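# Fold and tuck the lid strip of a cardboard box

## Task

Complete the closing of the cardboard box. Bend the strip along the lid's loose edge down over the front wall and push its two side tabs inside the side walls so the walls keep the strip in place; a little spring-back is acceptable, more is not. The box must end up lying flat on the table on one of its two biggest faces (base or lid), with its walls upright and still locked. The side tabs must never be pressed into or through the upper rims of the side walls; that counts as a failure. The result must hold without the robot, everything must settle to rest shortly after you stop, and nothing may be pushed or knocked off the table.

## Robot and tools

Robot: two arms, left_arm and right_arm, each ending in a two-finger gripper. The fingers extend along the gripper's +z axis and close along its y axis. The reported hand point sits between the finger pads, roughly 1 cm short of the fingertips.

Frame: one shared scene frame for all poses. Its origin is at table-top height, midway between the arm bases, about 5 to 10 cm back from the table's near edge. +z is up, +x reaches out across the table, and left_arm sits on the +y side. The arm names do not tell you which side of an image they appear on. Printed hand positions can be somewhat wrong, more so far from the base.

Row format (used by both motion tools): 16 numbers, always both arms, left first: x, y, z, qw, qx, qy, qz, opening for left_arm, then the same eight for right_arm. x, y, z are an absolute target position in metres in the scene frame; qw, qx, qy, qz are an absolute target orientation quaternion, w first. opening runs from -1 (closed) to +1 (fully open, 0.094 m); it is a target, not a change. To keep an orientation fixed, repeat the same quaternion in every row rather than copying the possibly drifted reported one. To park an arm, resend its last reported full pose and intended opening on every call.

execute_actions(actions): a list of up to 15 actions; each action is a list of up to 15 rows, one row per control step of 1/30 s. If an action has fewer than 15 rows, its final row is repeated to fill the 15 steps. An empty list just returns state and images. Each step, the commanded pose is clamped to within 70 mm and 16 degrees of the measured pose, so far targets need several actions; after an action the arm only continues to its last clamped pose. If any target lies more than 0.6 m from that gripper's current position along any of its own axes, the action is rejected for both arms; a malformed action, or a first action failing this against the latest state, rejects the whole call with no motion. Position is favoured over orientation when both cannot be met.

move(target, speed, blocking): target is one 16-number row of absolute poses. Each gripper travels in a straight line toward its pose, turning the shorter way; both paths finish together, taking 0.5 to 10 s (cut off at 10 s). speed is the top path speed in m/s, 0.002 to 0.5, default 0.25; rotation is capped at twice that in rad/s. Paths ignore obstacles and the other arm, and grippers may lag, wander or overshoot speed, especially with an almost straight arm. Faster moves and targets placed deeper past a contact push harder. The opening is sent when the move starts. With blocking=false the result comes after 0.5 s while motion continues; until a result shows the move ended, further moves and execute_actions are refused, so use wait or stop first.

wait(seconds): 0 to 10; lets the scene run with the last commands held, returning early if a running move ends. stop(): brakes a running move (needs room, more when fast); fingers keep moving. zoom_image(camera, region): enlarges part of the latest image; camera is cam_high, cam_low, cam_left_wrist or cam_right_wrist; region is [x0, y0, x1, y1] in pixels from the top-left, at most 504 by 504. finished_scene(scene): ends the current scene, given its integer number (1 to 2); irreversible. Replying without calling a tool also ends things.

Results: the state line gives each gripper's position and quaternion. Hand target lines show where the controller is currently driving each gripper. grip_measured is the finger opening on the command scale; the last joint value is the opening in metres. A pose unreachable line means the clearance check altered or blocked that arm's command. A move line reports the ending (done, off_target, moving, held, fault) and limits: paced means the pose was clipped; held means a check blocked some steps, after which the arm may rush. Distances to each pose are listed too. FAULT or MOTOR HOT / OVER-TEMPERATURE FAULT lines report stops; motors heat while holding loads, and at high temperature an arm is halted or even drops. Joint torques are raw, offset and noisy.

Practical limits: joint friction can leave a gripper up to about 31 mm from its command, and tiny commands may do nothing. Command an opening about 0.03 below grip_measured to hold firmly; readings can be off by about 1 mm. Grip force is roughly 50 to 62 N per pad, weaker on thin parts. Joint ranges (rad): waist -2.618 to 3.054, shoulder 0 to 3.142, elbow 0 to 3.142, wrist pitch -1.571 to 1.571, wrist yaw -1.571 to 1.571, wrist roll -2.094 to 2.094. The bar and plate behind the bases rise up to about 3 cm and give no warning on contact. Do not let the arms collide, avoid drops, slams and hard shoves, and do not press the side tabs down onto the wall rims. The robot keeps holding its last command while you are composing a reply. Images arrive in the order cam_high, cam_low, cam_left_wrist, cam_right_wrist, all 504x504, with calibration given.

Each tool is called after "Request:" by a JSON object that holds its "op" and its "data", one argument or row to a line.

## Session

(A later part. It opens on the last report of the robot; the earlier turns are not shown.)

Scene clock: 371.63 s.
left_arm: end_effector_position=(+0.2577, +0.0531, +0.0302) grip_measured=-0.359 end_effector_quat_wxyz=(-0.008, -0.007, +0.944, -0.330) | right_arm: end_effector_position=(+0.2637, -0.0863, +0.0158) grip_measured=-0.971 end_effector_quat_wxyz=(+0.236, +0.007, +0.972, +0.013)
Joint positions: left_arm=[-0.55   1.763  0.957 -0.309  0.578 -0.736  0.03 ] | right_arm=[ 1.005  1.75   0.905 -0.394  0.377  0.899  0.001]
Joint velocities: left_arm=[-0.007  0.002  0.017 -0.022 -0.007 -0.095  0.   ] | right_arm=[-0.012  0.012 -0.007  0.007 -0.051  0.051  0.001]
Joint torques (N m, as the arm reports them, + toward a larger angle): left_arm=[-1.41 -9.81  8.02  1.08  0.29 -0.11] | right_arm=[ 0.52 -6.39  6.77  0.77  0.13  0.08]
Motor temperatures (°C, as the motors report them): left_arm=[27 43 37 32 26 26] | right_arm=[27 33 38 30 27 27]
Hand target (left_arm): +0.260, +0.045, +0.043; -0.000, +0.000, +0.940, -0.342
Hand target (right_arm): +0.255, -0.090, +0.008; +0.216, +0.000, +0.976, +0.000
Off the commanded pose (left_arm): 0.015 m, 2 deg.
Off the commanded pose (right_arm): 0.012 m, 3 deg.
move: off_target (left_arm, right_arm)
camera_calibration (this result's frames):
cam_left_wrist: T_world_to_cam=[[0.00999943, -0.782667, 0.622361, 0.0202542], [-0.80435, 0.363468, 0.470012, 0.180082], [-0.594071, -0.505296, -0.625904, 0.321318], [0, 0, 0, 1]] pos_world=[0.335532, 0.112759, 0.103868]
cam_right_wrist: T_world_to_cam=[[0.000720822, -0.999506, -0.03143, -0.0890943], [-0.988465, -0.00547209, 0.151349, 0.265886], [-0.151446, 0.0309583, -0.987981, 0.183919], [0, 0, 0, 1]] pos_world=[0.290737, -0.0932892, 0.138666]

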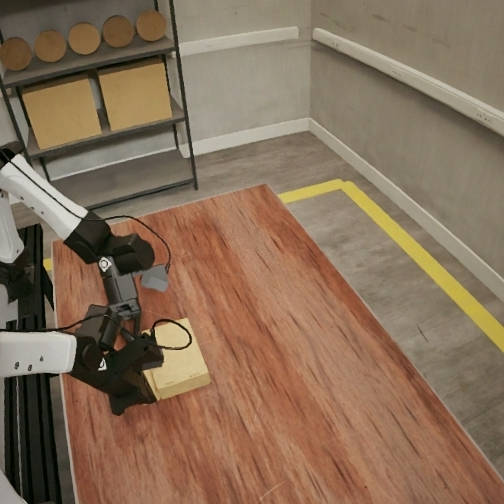

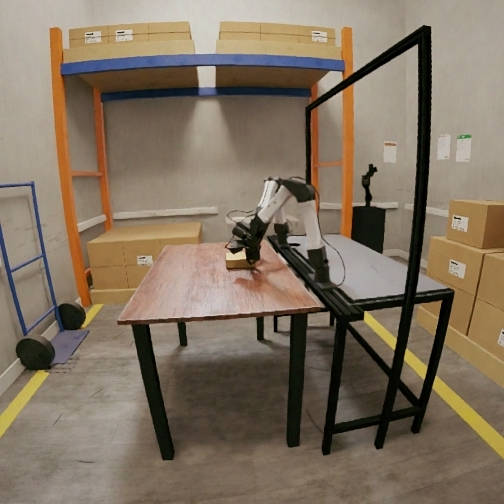

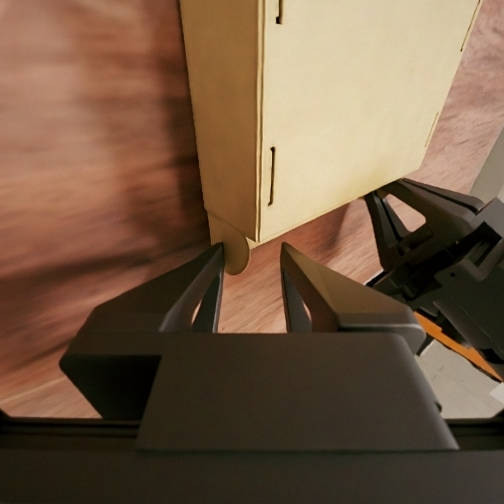

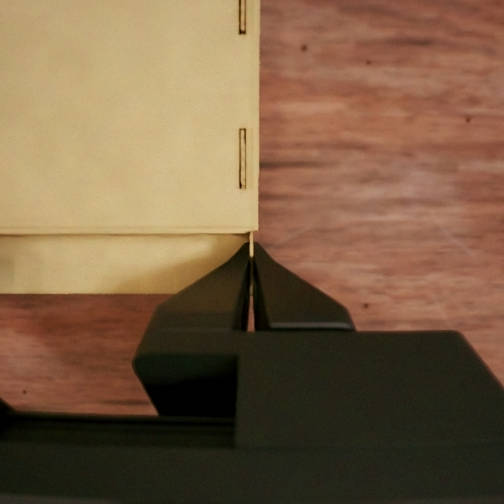

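Request:
{"op": "move", "data": {
  "target": [0.25,0.05,0.022,0,0,0.94,-0.342,-0.36, 0.255,-0.09,0.008,0.216,0,0.976,0,-1],
  "speed": 0.02
}}

Request:
{"op": "zoom_image", "data": {
  "camera": "cam_left_wrist",
  "region": [160, 170, 300, 310]
}}

Scene clock: 377.40 s.
left_arm: end_effector_position=(+0.2574, +0.0526, +0.0244) grip_measured=-0.359 end_effector_quat_wxyz=(+0.003, -0.005, +0.941, -0.338) | right_arm: end_effector_position=(+0.2637, -0.0873, +0.0158) grip_measured=-0.971 end_effector_quat_wxyz=(+0.237, +0.007, +0.972, +0.011)
Joint positions: left_arm=[-0.553  1.763  0.915 -0.235  0.575 -0.744  0.03 ] | right_arm=[ 1.005  1.75   0.905 -0.397  0.381  0.899  0.001]
Joint velocities: left_arm=[ 0.002 -0.012 -0.017  0.051 -0.051 -0.081 -0.002] | right_arm=[-0.002 -0.007 -0.002  0.081 -0.081  0.051 -0.   ]
Joint torques (N m, as the arm reports them, + toward a larger angle): left_arm=[-1.82 -8.99  4.88  1.39  0.24 -0.1 ] | right_arm=[ 0.34 -6.36  6.84  0.77  0.11  0.07]
Motor temperatures (°C, as the motors report them): left_arm=[27 44 37 32 26 26] | right_arm=[27 33 38 30 27 27]
Hand target (left_arm): +0.250, +0.050, +0.022; -0.000, +0.000, +0.940, -0.341
Hand target (right_arm): +0.255, -0.090, +0.008; +0.216, +0.000, +0.976, +0.000
Off the commanded pose (left_arm): 0.008 m, 1 deg.
Off the commanded pose (right_arm): 0.012 m, 3 deg.
move: off_target (right_arm)
camera_calibration (this result's frames):
cam_left_wrist: T_world_to_cam=[[-0.00169097, -0.772636, 0.634847, 0.0257225], [-0.816011, 0.36803, 0.445735, 0.186071], [-0.578033, -0.517288, -0.631102, 0.313803], [0, 0, 0, 1]] pos_world=[0.333268, 0.113721, 0.0987738]
cam_right_wrist: T_world_to_cam=[[-0.000275941, -0.999634, -0.027037, -0.0898377], [-0.9886, -0.00379813, 0.150517, 0.266087], [-0.150565, 0.0267704, -0.988238, 0.183339], [0, 0, 0, 1]] pos_world=[0.290634, -0.0937023, 0.138703]

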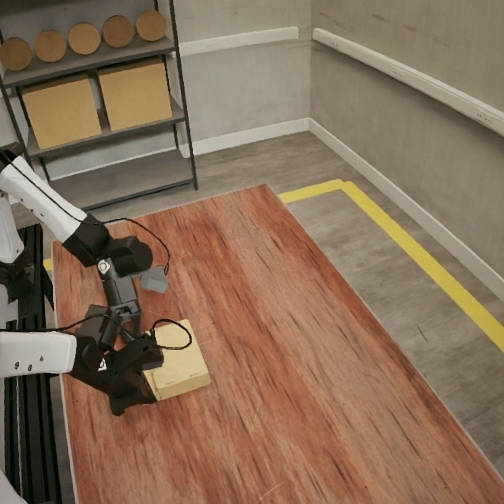

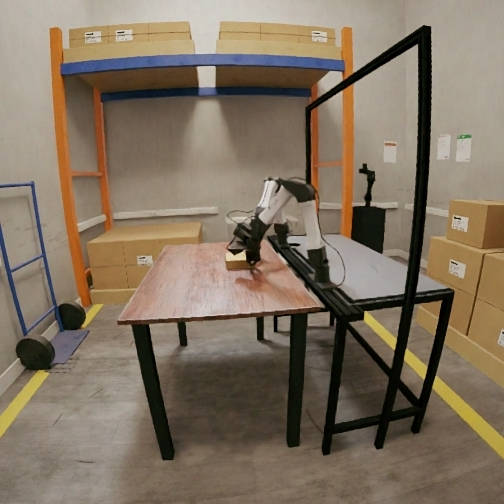

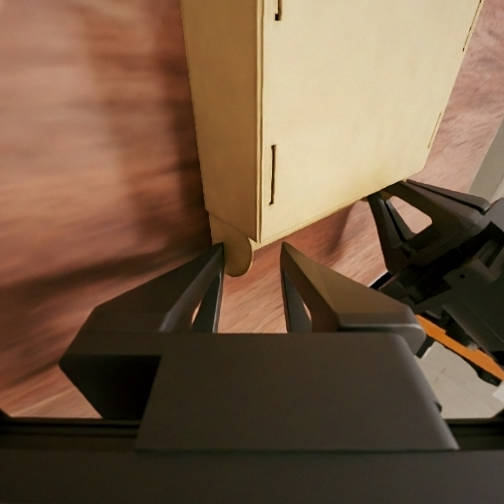

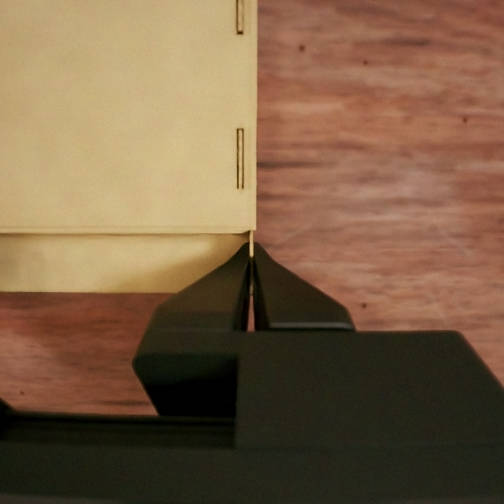

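Region (160, 170, 300, 310) of cam_left_wrist's 504x504 image, scaled by 3.600, with more detail than that image has.

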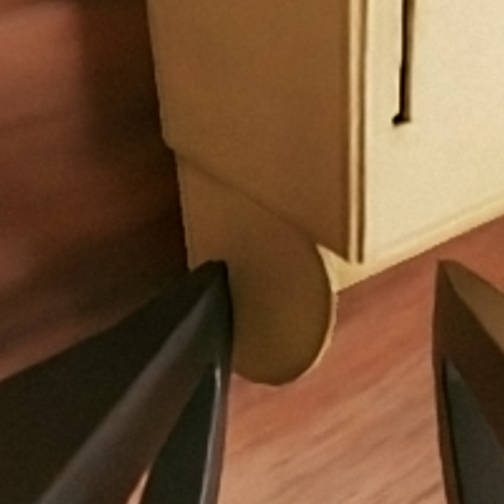

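Request:
{"op": "move", "data": {
  "target": [0.262,0.052,0.032,0,0,0.94,-0.342,-0.36, 0.27,-0.088,0.02,0.061,0,0.998,0,-1],
  "speed": 0.05
}}

Request:
{"op": "zoom_image", "data": {
  "camera": "cam_left_wrist",
  "region": [160, 170, 300, 310]
}}

Request:
{"op": "zoom_image", "data": {
  "camera": "cam_high",
  "region": [90, 300, 230, 430]
}}

Scene clock: 386.40 s.
left_arm: end_effector_position=(+0.2585, +0.0539, +0.0263) grip_measured=-0.359 end_effector_quat_wxyz=(+0.001, -0.002, +0.943, -0.334) | right_arm: end_effector_position=(+0.2703, -0.0894, +0.0218) grip_measured=-0.971 end_effector_quat_wxyz=(+0.074, +0.003, +0.997, +0.004)
Joint positions: left_arm=[-0.549  1.763  0.93  -0.264  0.575 -0.73   0.03 ] | right_arm=[ 0.86   1.874  1.193 -0.761  0.108  0.8    0.001]
Joint velocities: left_arm=[-0.002  0.002  0.002 -0.007  0.007 -0.022  0.001] | right_arm=[-0.007  0.007 -0.007 -0.081  0.007 -0.022  0.001]
Joint torques (N m, as the arm reports them, + toward a larger angle): left_arm=[ 0.29 -8.42  7.75  1.08  0.38  0.05] | right_arm=[-0.46 -7.26  8.37  0.56  0.   -0.07]
Motor temperatures (°C, as the motors report them): left_arm=[27 44 37 32 26 26] | right_arm=[27 33 38 30 27 27]
Hand target (left_arm): +0.262, +0.052, +0.032; +0.000, -0.000, +0.940, -0.342
Hand target (right_arm): +0.271, -0.089, +0.019; +0.062, +0.000, +0.998, +0.001
Off the commanded pose (left_arm): 0.007 m, 1 deg.
Off the commanded pose (right_arm): 0.002 m, 2 deg.
move: done
camera_calibration (this result's frames):
cam_left_wrist: T_world_to_cam=[[-0.00606979, -0.777289, 0.629114, 0.0269779], [-0.813077, 0.370073, 0.449391, 0.18467], [-0.582125, -0.50879, -0.634242, 0.317046], [0, 0, 0, 1]] pos_world=[0.334875, 0.113938, 0.101123]
cam_right_wrist: T_world_to_cam=[[0.00233534, -0.999912, -0.0130456, -0.092884], [-0.886437, -0.00810805, 0.462777, 0.236838], [-0.462843, 0.0104834, -0.886378, 0.271], [0, 0, 0, 1]] pos_world=[0.335589, -0.0937966, 0.129394]

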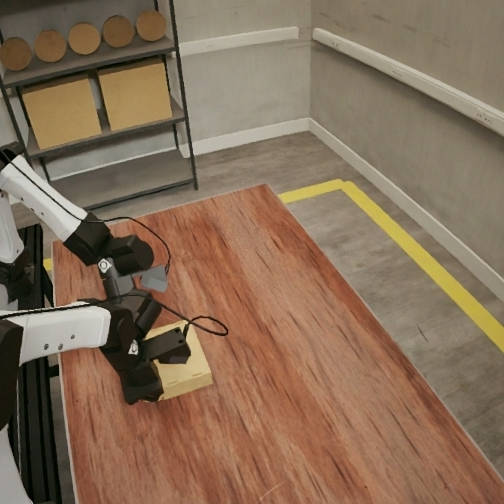

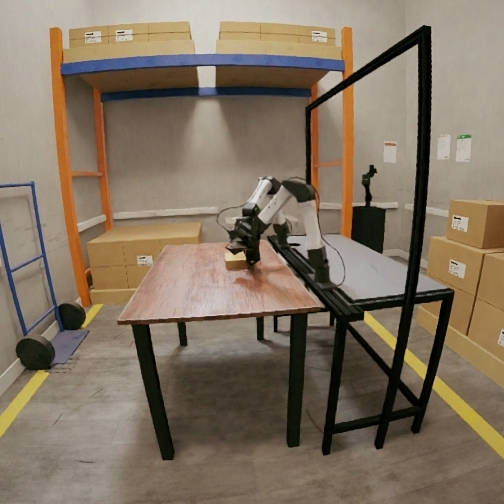

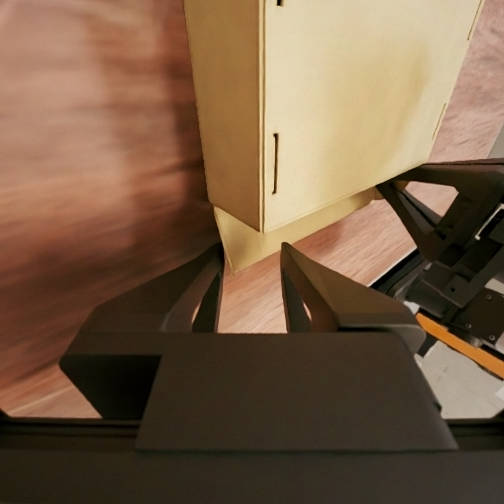

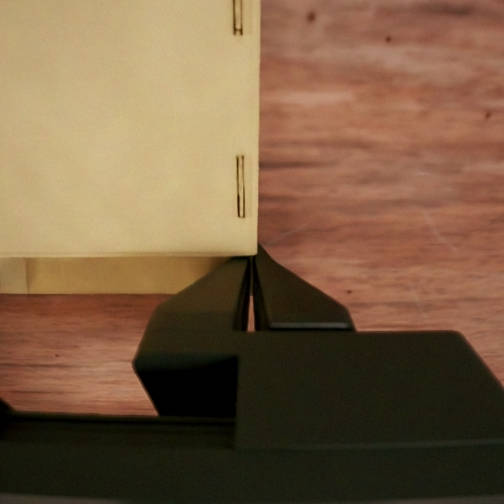

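Region (160, 170, 300, 310) of cam_left_wrist's 504x504 image, scaled by 3.600, with more detail than that image has.

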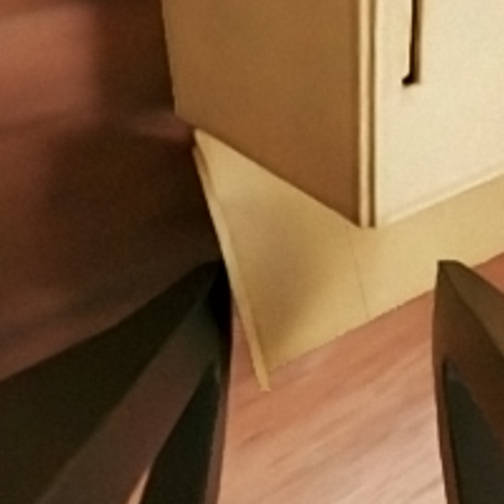

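Region (90, 300, 230, 430) of cam_high's 504x504 image, scaled by 3.600, with more detail than that image has; it fills the top 468 rows of this view, and the rest is white.

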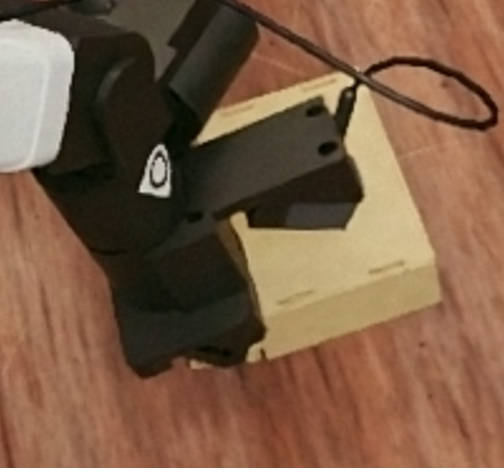

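Request:
{"op": "move", "data": {
  "target": [0.266,0.064,0.046,0,0,0.94,-0.342,-0.36, 0.262,-0.088,0.01,0.23,0,0.973,0,-1],
  "speed": 0.05
}}

Request:
{"op": "move", "data": {
  "target": [0.266,0.046,0.036,0,0,0.94,-0.342,-0.36, 0.262,-0.088,0.01,0.23,0,0.973,0,-1],
  "speed": 0.02
}}

Request:
{"op": "zoom_image", "data": {
  "camera": "cam_left_wrist",
  "region": [160, 170, 300, 310]
}}

Scene clock: 394.57 s.
left_arm: end_effector_position=(+0.2603, +0.0655, +0.0286) grip_measured=-0.359 end_effector_quat_wxyz=(-0.013, -0.005, +0.944, -0.329) | right_arm: end_effector_position=(+0.2686, -0.0814, +0.0164) grip_measured=-0.971 end_effector_quat_wxyz=(+0.231, +0.003, +0.973, +0.006)
Joint positions: left_arm=[-0.511  1.763  0.953 -0.34   0.599 -0.686  0.03 ] | right_arm=[ 1.002  1.781  0.953 -0.426  0.375  0.891  0.001]
Joint velocities: left_arm=[-0.002 -0.017 -0.012  0.007 -0.007  0.037  0.   ] | right_arm=[-0.017  0.017 -0.012 -0.007 -0.007 -0.022 -0.   ]
Joint torques (N m, as the arm reports them, + toward a larger angle): left_arm=[  0.36 -11.18   7.72   0.92   0.34   0.05] | right_arm=[ 0.56 -8.17  4.36  1.19  0.21  0.06]
Motor temperatures (°C, as the motors report them): left_arm=[27 45 37 32 26 26] | right_arm=[27 34 38 30 27 27]
Hand target (left_arm): +0.266, +0.064, +0.046; +0.000, +0.000, +0.940, -0.342
Hand target (right_arm): +0.261, -0.087, +0.011; +0.229, -0.000, +0.974, -0.001
Off the commanded pose (left_arm): 0.018 m, 2 deg.
Off the commanded pose (right_arm): 0.011 m, 1 deg.
move: off_target (left_arm, right_arm)
camera_calibration (this result's frames):
cam_left_wrist: T_world_to_cam=[[0.00934181, -0.784051, 0.620626, 0.0312855], [-0.798227, 0.367979, 0.476891, 0.176281], [-0.602284, -0.499855, -0.622413, 0.329762], [0, 0, 0, 1]] pos_world=[0.33903, 0.124495, 0.101765]
cam_right_wrist: T_world_to_cam=[[0.00519853, -0.999857, -0.0161108, -0.0856655], [-0.986833, -0.00773397, 0.161555, 0.26983], [-0.161657, 0.0150588, -0.986732, 0.186453], [0, 0, 0, 1]] pos_world=[0.296864, -0.0863741, 0.139007]

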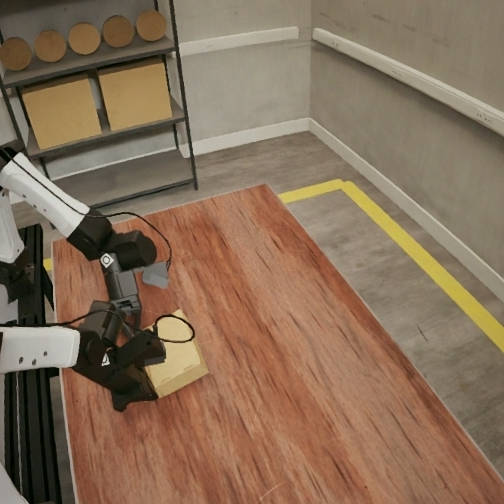

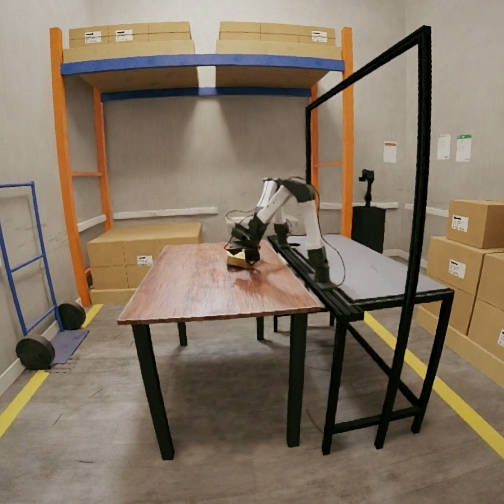

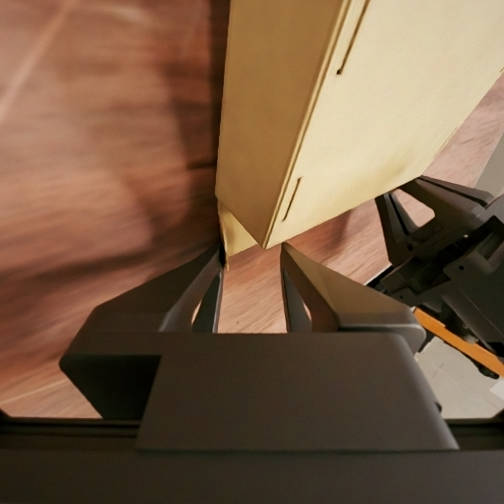

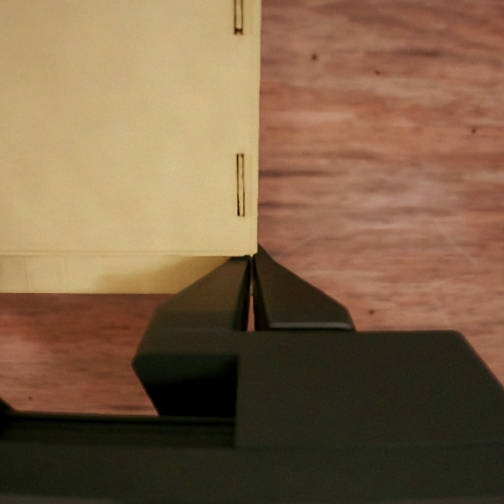

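Scene clock: 395.87 s.
left_arm: end_effector_position=(+0.2609, +0.0585, +0.0297) grip_measured=-0.359 end_effector_quat_wxyz=(-0.006, -0.009, +0.946, -0.325) | right_arm: end_effector_position=(+0.2697, -0.0824, +0.0169) grip_measured=-0.971 end_effector_quat_wxyz=(+0.235, +0.004, +0.972, +0.003)
Joint positions: left_arm=[-0.536  1.763  0.961 -0.325  0.573 -0.721  0.03 ] | right_arm=[ 1.002  1.781  0.953 -0.425  0.385  0.891  0.001]
Joint velocities: left_arm=[-0.002 -0.007  0.017 -0.037 -0.037 -0.081  0.   ] | right_arm=[-0.007  0.002 -0.012 -0.051 -0.037 -0.007 -0.   ]
Joint torques (N m, as the arm reports them, + toward a larger angle): left_arm=[-1.46 -7.55  8.22  1.38  0.37 -0.1 ] | right_arm=[ 0.43 -8.16  4.09  1.21  0.26  0.07]
Motor temperatures (°C, as the motors report them): left_arm=[27 45 37 32 26 26] | right_arm=[27 34 38 30 27 27]
Hand target (left_arm): +0.266, +0.047, +0.036; -0.000, +0.001, +0.940, -0.341
Hand target (right_arm): +0.262, -0.088, +0.010; +0.230, +0.000, +0.973, -0.000
Off the commanded pose (left_arm): 0.015 m, 2 deg.
Off the commanded pose (right_arm): 0.012 m, 1 deg.
move: off_target (left_arm, right_arm)
camera_calibration (this result's frames):
cam_left_wrist: T_world_to_cam=[[0.0122487, -0.789174, 0.614047, 0.0247598], [-0.807255, 0.354584, 0.471814, 0.18214], [-0.590075, -0.501472, -0.632722, 0.32454], [0, 0, 0, 1]] pos_world=[0.338234, 0.117704, 0.104204]
cam_right_wrist: T_world_to_cam=[[0.00249864, -0.999936, -0.0110118, -0.086], [-0.988047, -0.00416592, 0.154096, 0.27164], [-0.154132, 0.0104952, -0.987995, 0.184859], [0, 0, 0, 1]] pos_world=[0.297101, -0.086803, 0.139834]

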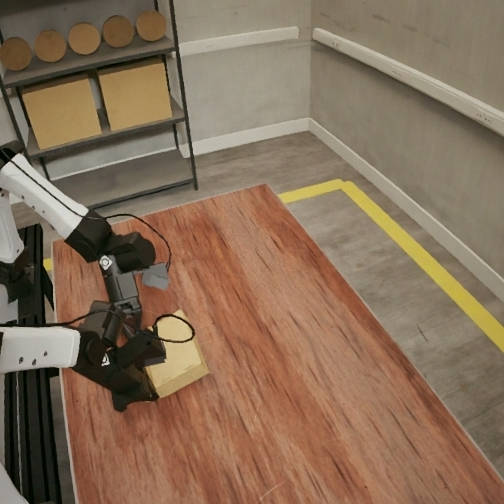

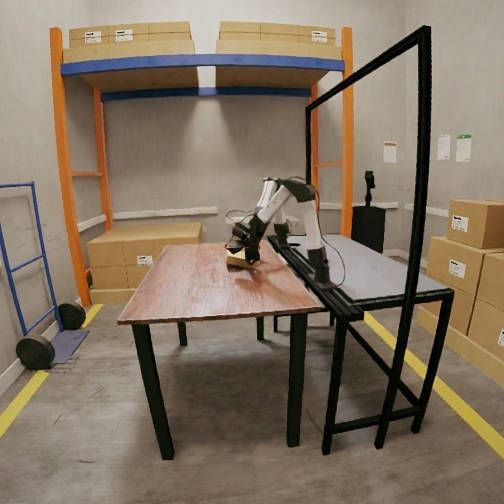

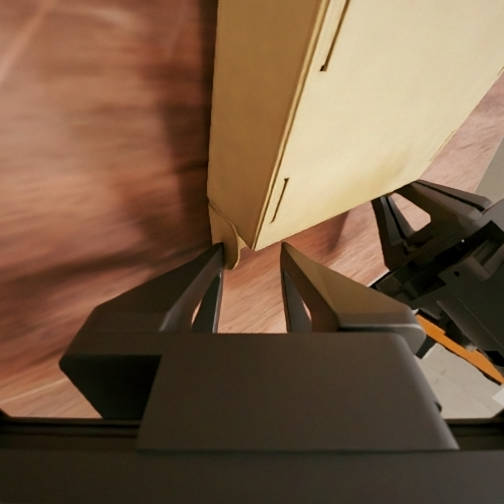

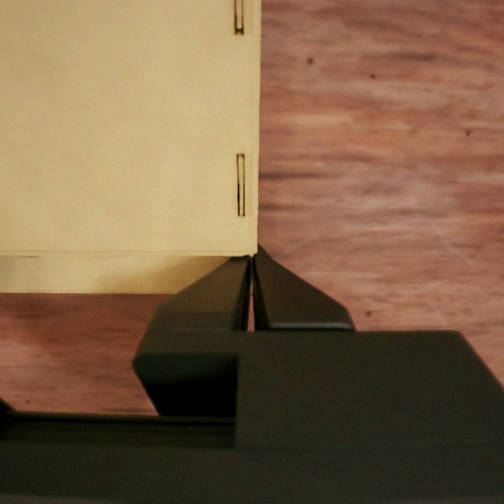

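Region (160, 170, 300, 310) of cam_left_wrist's 504x504 image, scaled by 3.600, with more detail than that image has.

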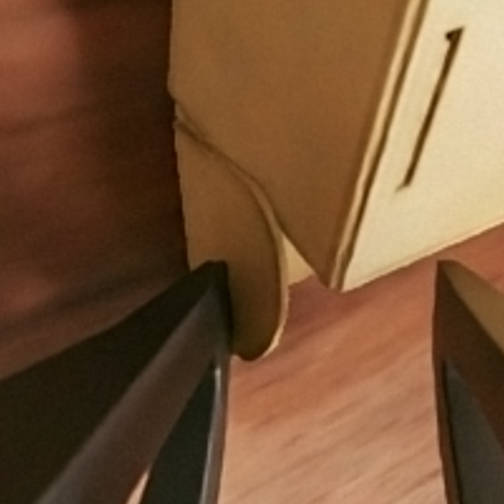

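Request:
{"op": "move", "data": {
  "target": [0.27,0.11,0.09,0,0,0.94,-0.342,-0.36, 0.262,-0.088,0.01,0.23,0,0.973,0,-1],
  "speed": 0.1
}}

Request:
{"op": "move", "data": {
  "target": [0.35,0.06,0.11,0.28,0.63,0.676,-0.261,0, 0.262,-0.088,0.01,0.23,0,0.973,0,-1],
  "speed": 0.25
}}

Request:
{"op": "move", "data": {
  "target": [0.35,0.06,0.04,0.28,0.63,0.676,-0.261,0, 0.262,-0.088,0.01,0.23,0,0.973,0,-1],
  "speed": 0.05
}}

Scene clock: 402.87 s.
left_arm: end_effector_position=(+0.2685, +0.1084, +0.0797) grip_measured=-0.359 end_effector_quat_wxyz=(-0.006, -0.003, +0.941, -0.337) | right_arm: end_effector_position=(+0.2706, -0.0813, +0.0174) grip_measured=-0.971 end_effector_quat_wxyz=(+0.237, +0.004, +0.972, +0.006)
Joint positions: left_arm=[-0.364  1.63   1.02  -0.615  0.662 -0.523  0.03 ] | right_arm=[ 1.002  1.781  0.953 -0.419  0.385  0.891  0.001]
Joint velocities: left_arm=[-0.017 -0.012  0.007 -0.051 -0.066 -0.051  0.   ] | right_arm=[-0.007 -0.007 -0.002  0.037  0.022  0.007 -0.001]
Joint torques (N m, as the arm reports them, + toward a larger angle): left_arm=[ 0.34 -9.08  8.05  0.74  0.34  0.04] | right_arm=[ 0.42 -8.26  3.99  1.15  0.17  0.06]
Motor temperatures (°C, as the motors report them): left_arm=[27 44 38 33 26 26] | right_arm=[27 34 38 31 27 27]
Hand target (left_arm): +0.270, +0.109, +0.090; +0.001, -0.001, +0.939, -0.343
Hand target (right_arm): +0.262, -0.088, +0.010; +0.230, +0.000, +0.973, -0.000
Off the commanded pose (left_arm): 0.011 m, 1 deg.
Off the commanded pose (right_arm): 0.013 m, 1 deg.
move: off_target (left_arm, right_arm)
camera_calibration (this result's frames):
cam_left_wrist: T_world_to_cam=[[0.0000974485, -0.773049, 0.634346, 0.0332863], [-0.805562, 0.375797, 0.458091, 0.14529], [-0.592512, -0.511049, -0.622702, 0.386547], [0, 0, 0, 1]] pos_world=[0.346071, 0.168677, 0.153033]
cam_right_wrist: T_world_to_cam=[[0.00237804, -0.999869, -0.0160336, -0.0847468], [-0.988672, -0.00475703, 0.150016, 0.272651], [-0.150073, 0.0154952, -0.988553, 0.18477], [0, 0, 0, 1]] pos_world=[0.297493, -0.0863017, 0.140394]

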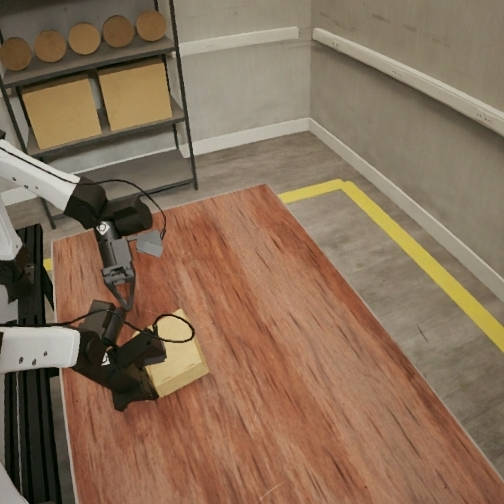

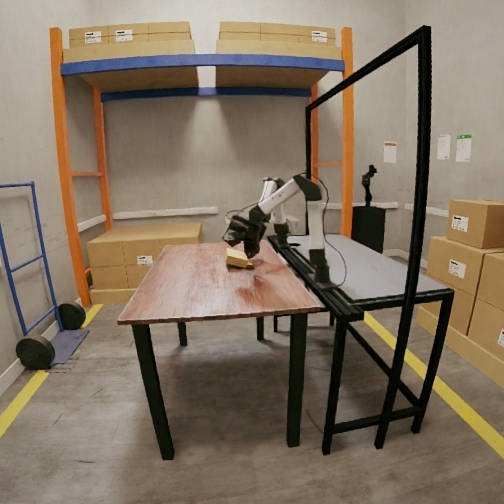

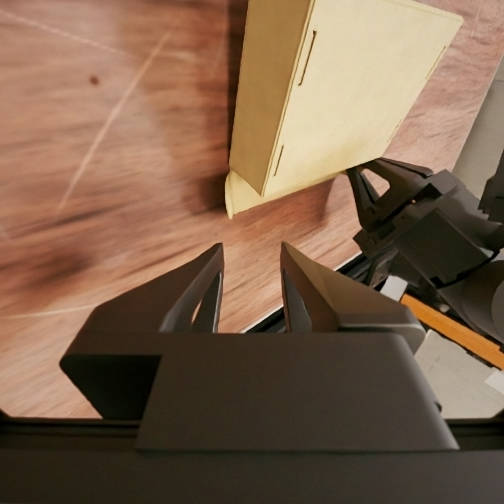

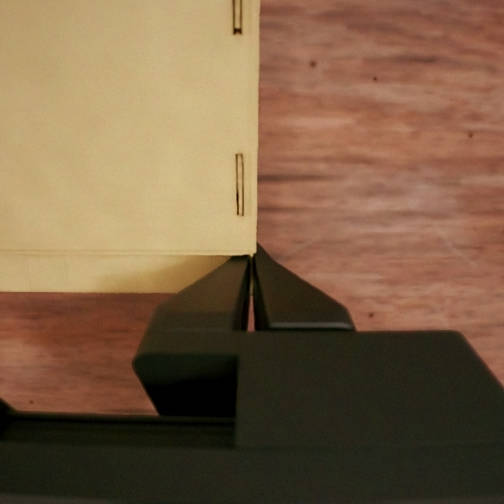

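Scene clock: 406.50 s.
left_arm: end_effector_position=(+0.3506, +0.0623, +0.1122) grip_measured=-0.002 end_effector_quat_wxyz=(+0.286, +0.629, +0.676, -0.256) | right_arm: end_effector_position=(+0.2706, -0.0813, +0.0174) grip_measured=-0.971 end_effector_quat_wxyz=(+0.237, +0.004, +0.972, +0.006)
Joint positions: left_arm=[-0.373  1.848  1.358 -0.58   0.701  0.907  0.047] | right_arm=[ 1.002  1.781  0.953 -0.419  0.385  0.891  0.001]
Joint velocities: left_arm=[ 0.007 -0.007  0.002 -0.022 -0.022  0.11  -0.   ] | right_arm=[-0.012  0.012  0.002  0.037  0.007  0.095  0.   ]
Joint torques (N m, as the arm reports them, + toward a larger angle): left_arm=[-0.36 -8.48  8.49  0.97  0.39 -0.05] | right_arm=[ 0.45 -8.19  4.12  1.15  0.23  0.08]
Motor temperatures (°C, as the motors report them): left_arm=[27 44 38 33 26 26] | right_arm=[27 35 38 31 27 27]
Hand target (left_arm): +0.351, +0.061, +0.109; +0.280, +0.630, +0.675, -0.261
Hand target (right_arm): +0.262, -0.088, +0.010; +0.230, +0.000, +0.973, -0.000
Off the commanded pose (left_arm): 0.003 m, 1 deg.
Off the commanded pose (right_arm): 0.013 m, 1 deg.
move: off_target (right_arm)
camera_calibration (this result's frames):
cam_left_wrist: T_world_to_cam=[[-0.997194, -0.0715431, -0.0220377, 0.356672], [-0.067059, 0.984539, -0.161821, -0.0134086], [0.0332742, -0.159889, -0.986574, 0.231395], [0, 0, 0, 1]] pos_world=[0.347072, 0.0757163, 0.233979]
cam_right_wrist: T_world_to_cam=[[0.00237804, -0.999869, -0.0160336, -0.0847468], [-0.988672, -0.00475703, 0.150016, 0.272651], [-0.150073, 0.0154952, -0.988553, 0.18477], [0, 0, 0, 1]] pos_world=[0.297493, -0.0863017, 0.140394]

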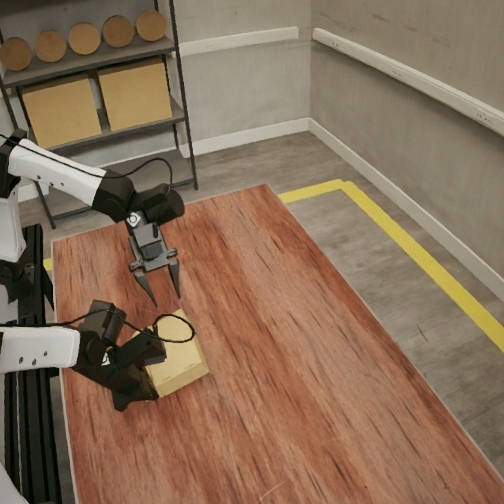

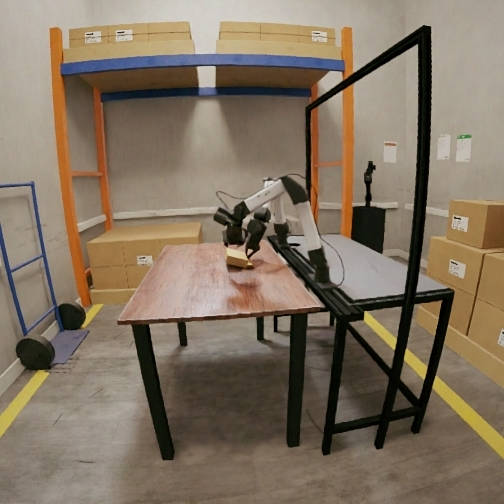

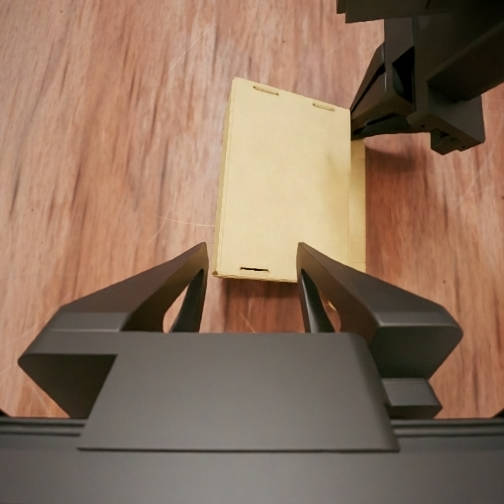

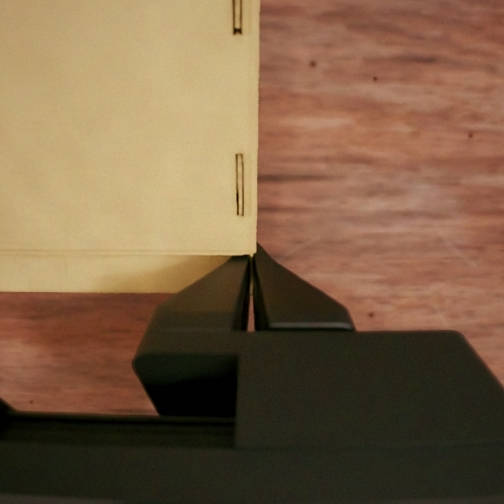

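Scene clock: 408.20 s.
left_arm: end_effector_position=(+0.3584, +0.0599, +0.0577) grip_measured=-0.001 end_effector_quat_wxyz=(+0.300, +0.632, +0.669, -0.249) | right_arm: end_effector_position=(+0.2699, -0.0818, +0.0163) grip_measured=-0.971 end_effector_quat_wxyz=(+0.236, +0.004, +0.972, +0.006)
Joint positions: left_arm=[-0.376  1.938  1.238 -0.336  0.697  0.905  0.047] | right_arm=[ 1.002  1.781  0.948 -0.415  0.383  0.891  0.001]
Joint velocities: left_arm=[ 0.002 -0.002  0.002 -0.095 -0.022 -0.139 -0.001] | right_arm=[ 0.002 -0.012 -0.002 -0.022 -0.081  0.007  0.001]
Joint torques (N m, as the arm reports them, + toward a larger angle): left_arm=[-0.9  -8.6   5.17  1.23  0.36 -0.17] | right_arm=[ 0.42 -8.26  4.34  1.06  0.23  0.04]
Motor temperatures (°C, as the motors report them): left_arm=[27 44 38 33 26 26] | right_arm=[27 35 37 31 27 27]
Hand target (left_arm): +0.348, +0.061, +0.041; +0.280, +0.630, +0.676, -0.261
Hand target (right_arm): +0.262, -0.088, +0.010; +0.230, +0.000, +0.973, +0.000
Off the commanded pose (left_arm): 0.020 m, 3 deg.
Off the commanded pose (right_arm): 0.012 m, 1 deg.
move: off_target (left_arm, right_arm)
camera_calibration (this result's frames):
cam_left_wrist: T_world_to_cam=[[-0.996156, -0.0703287, -0.0522278, 0.364354], [-0.0602733, 0.982908, -0.173952, -0.0210024], [0.0635689, -0.170135, -0.983368, 0.166612], [0, 0, 0, 1]] pos_world=[0.351097, 0.0746146, 0.179217]
cam_right_wrist: T_world_to_cam=[[0.00258652, -0.999863, -0.016362, -0.0853397], [-0.988347, -0.00504631, 0.152135, 0.271911], [-0.152197, 0.0157778, -0.988224, 0.184125], [0, 0, 0, 1]] pos_world=[0.296987, -0.086861, 0.139194]

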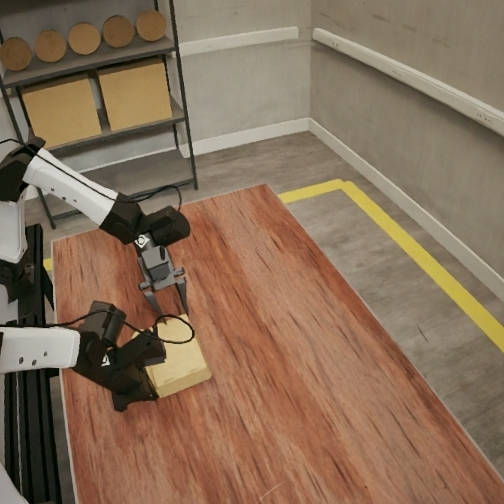

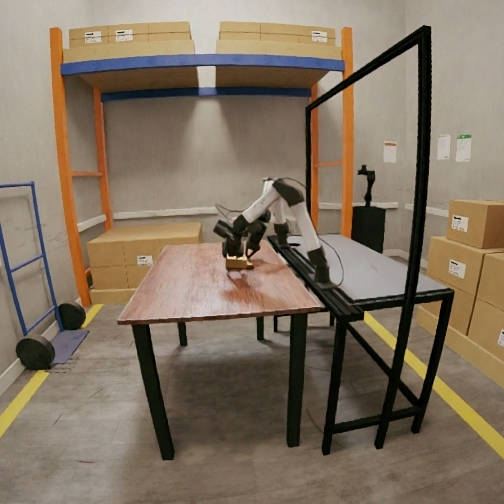

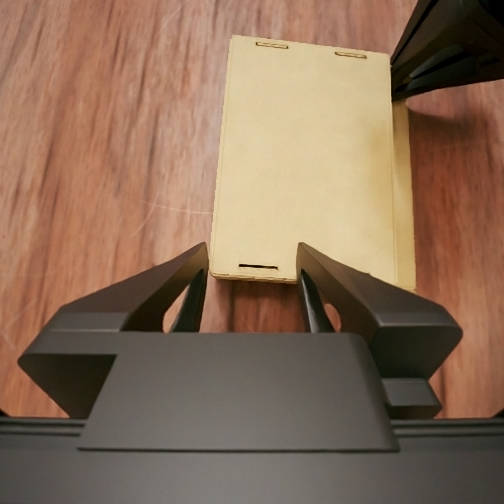

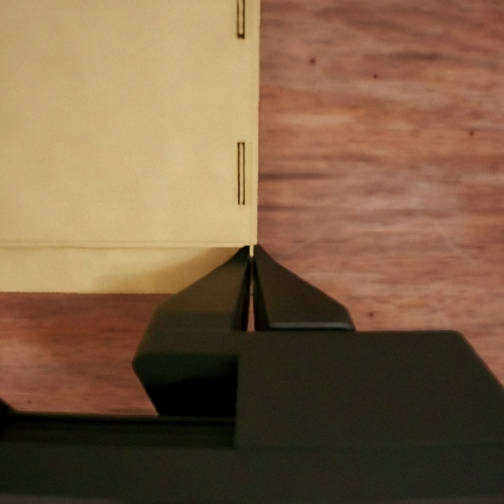

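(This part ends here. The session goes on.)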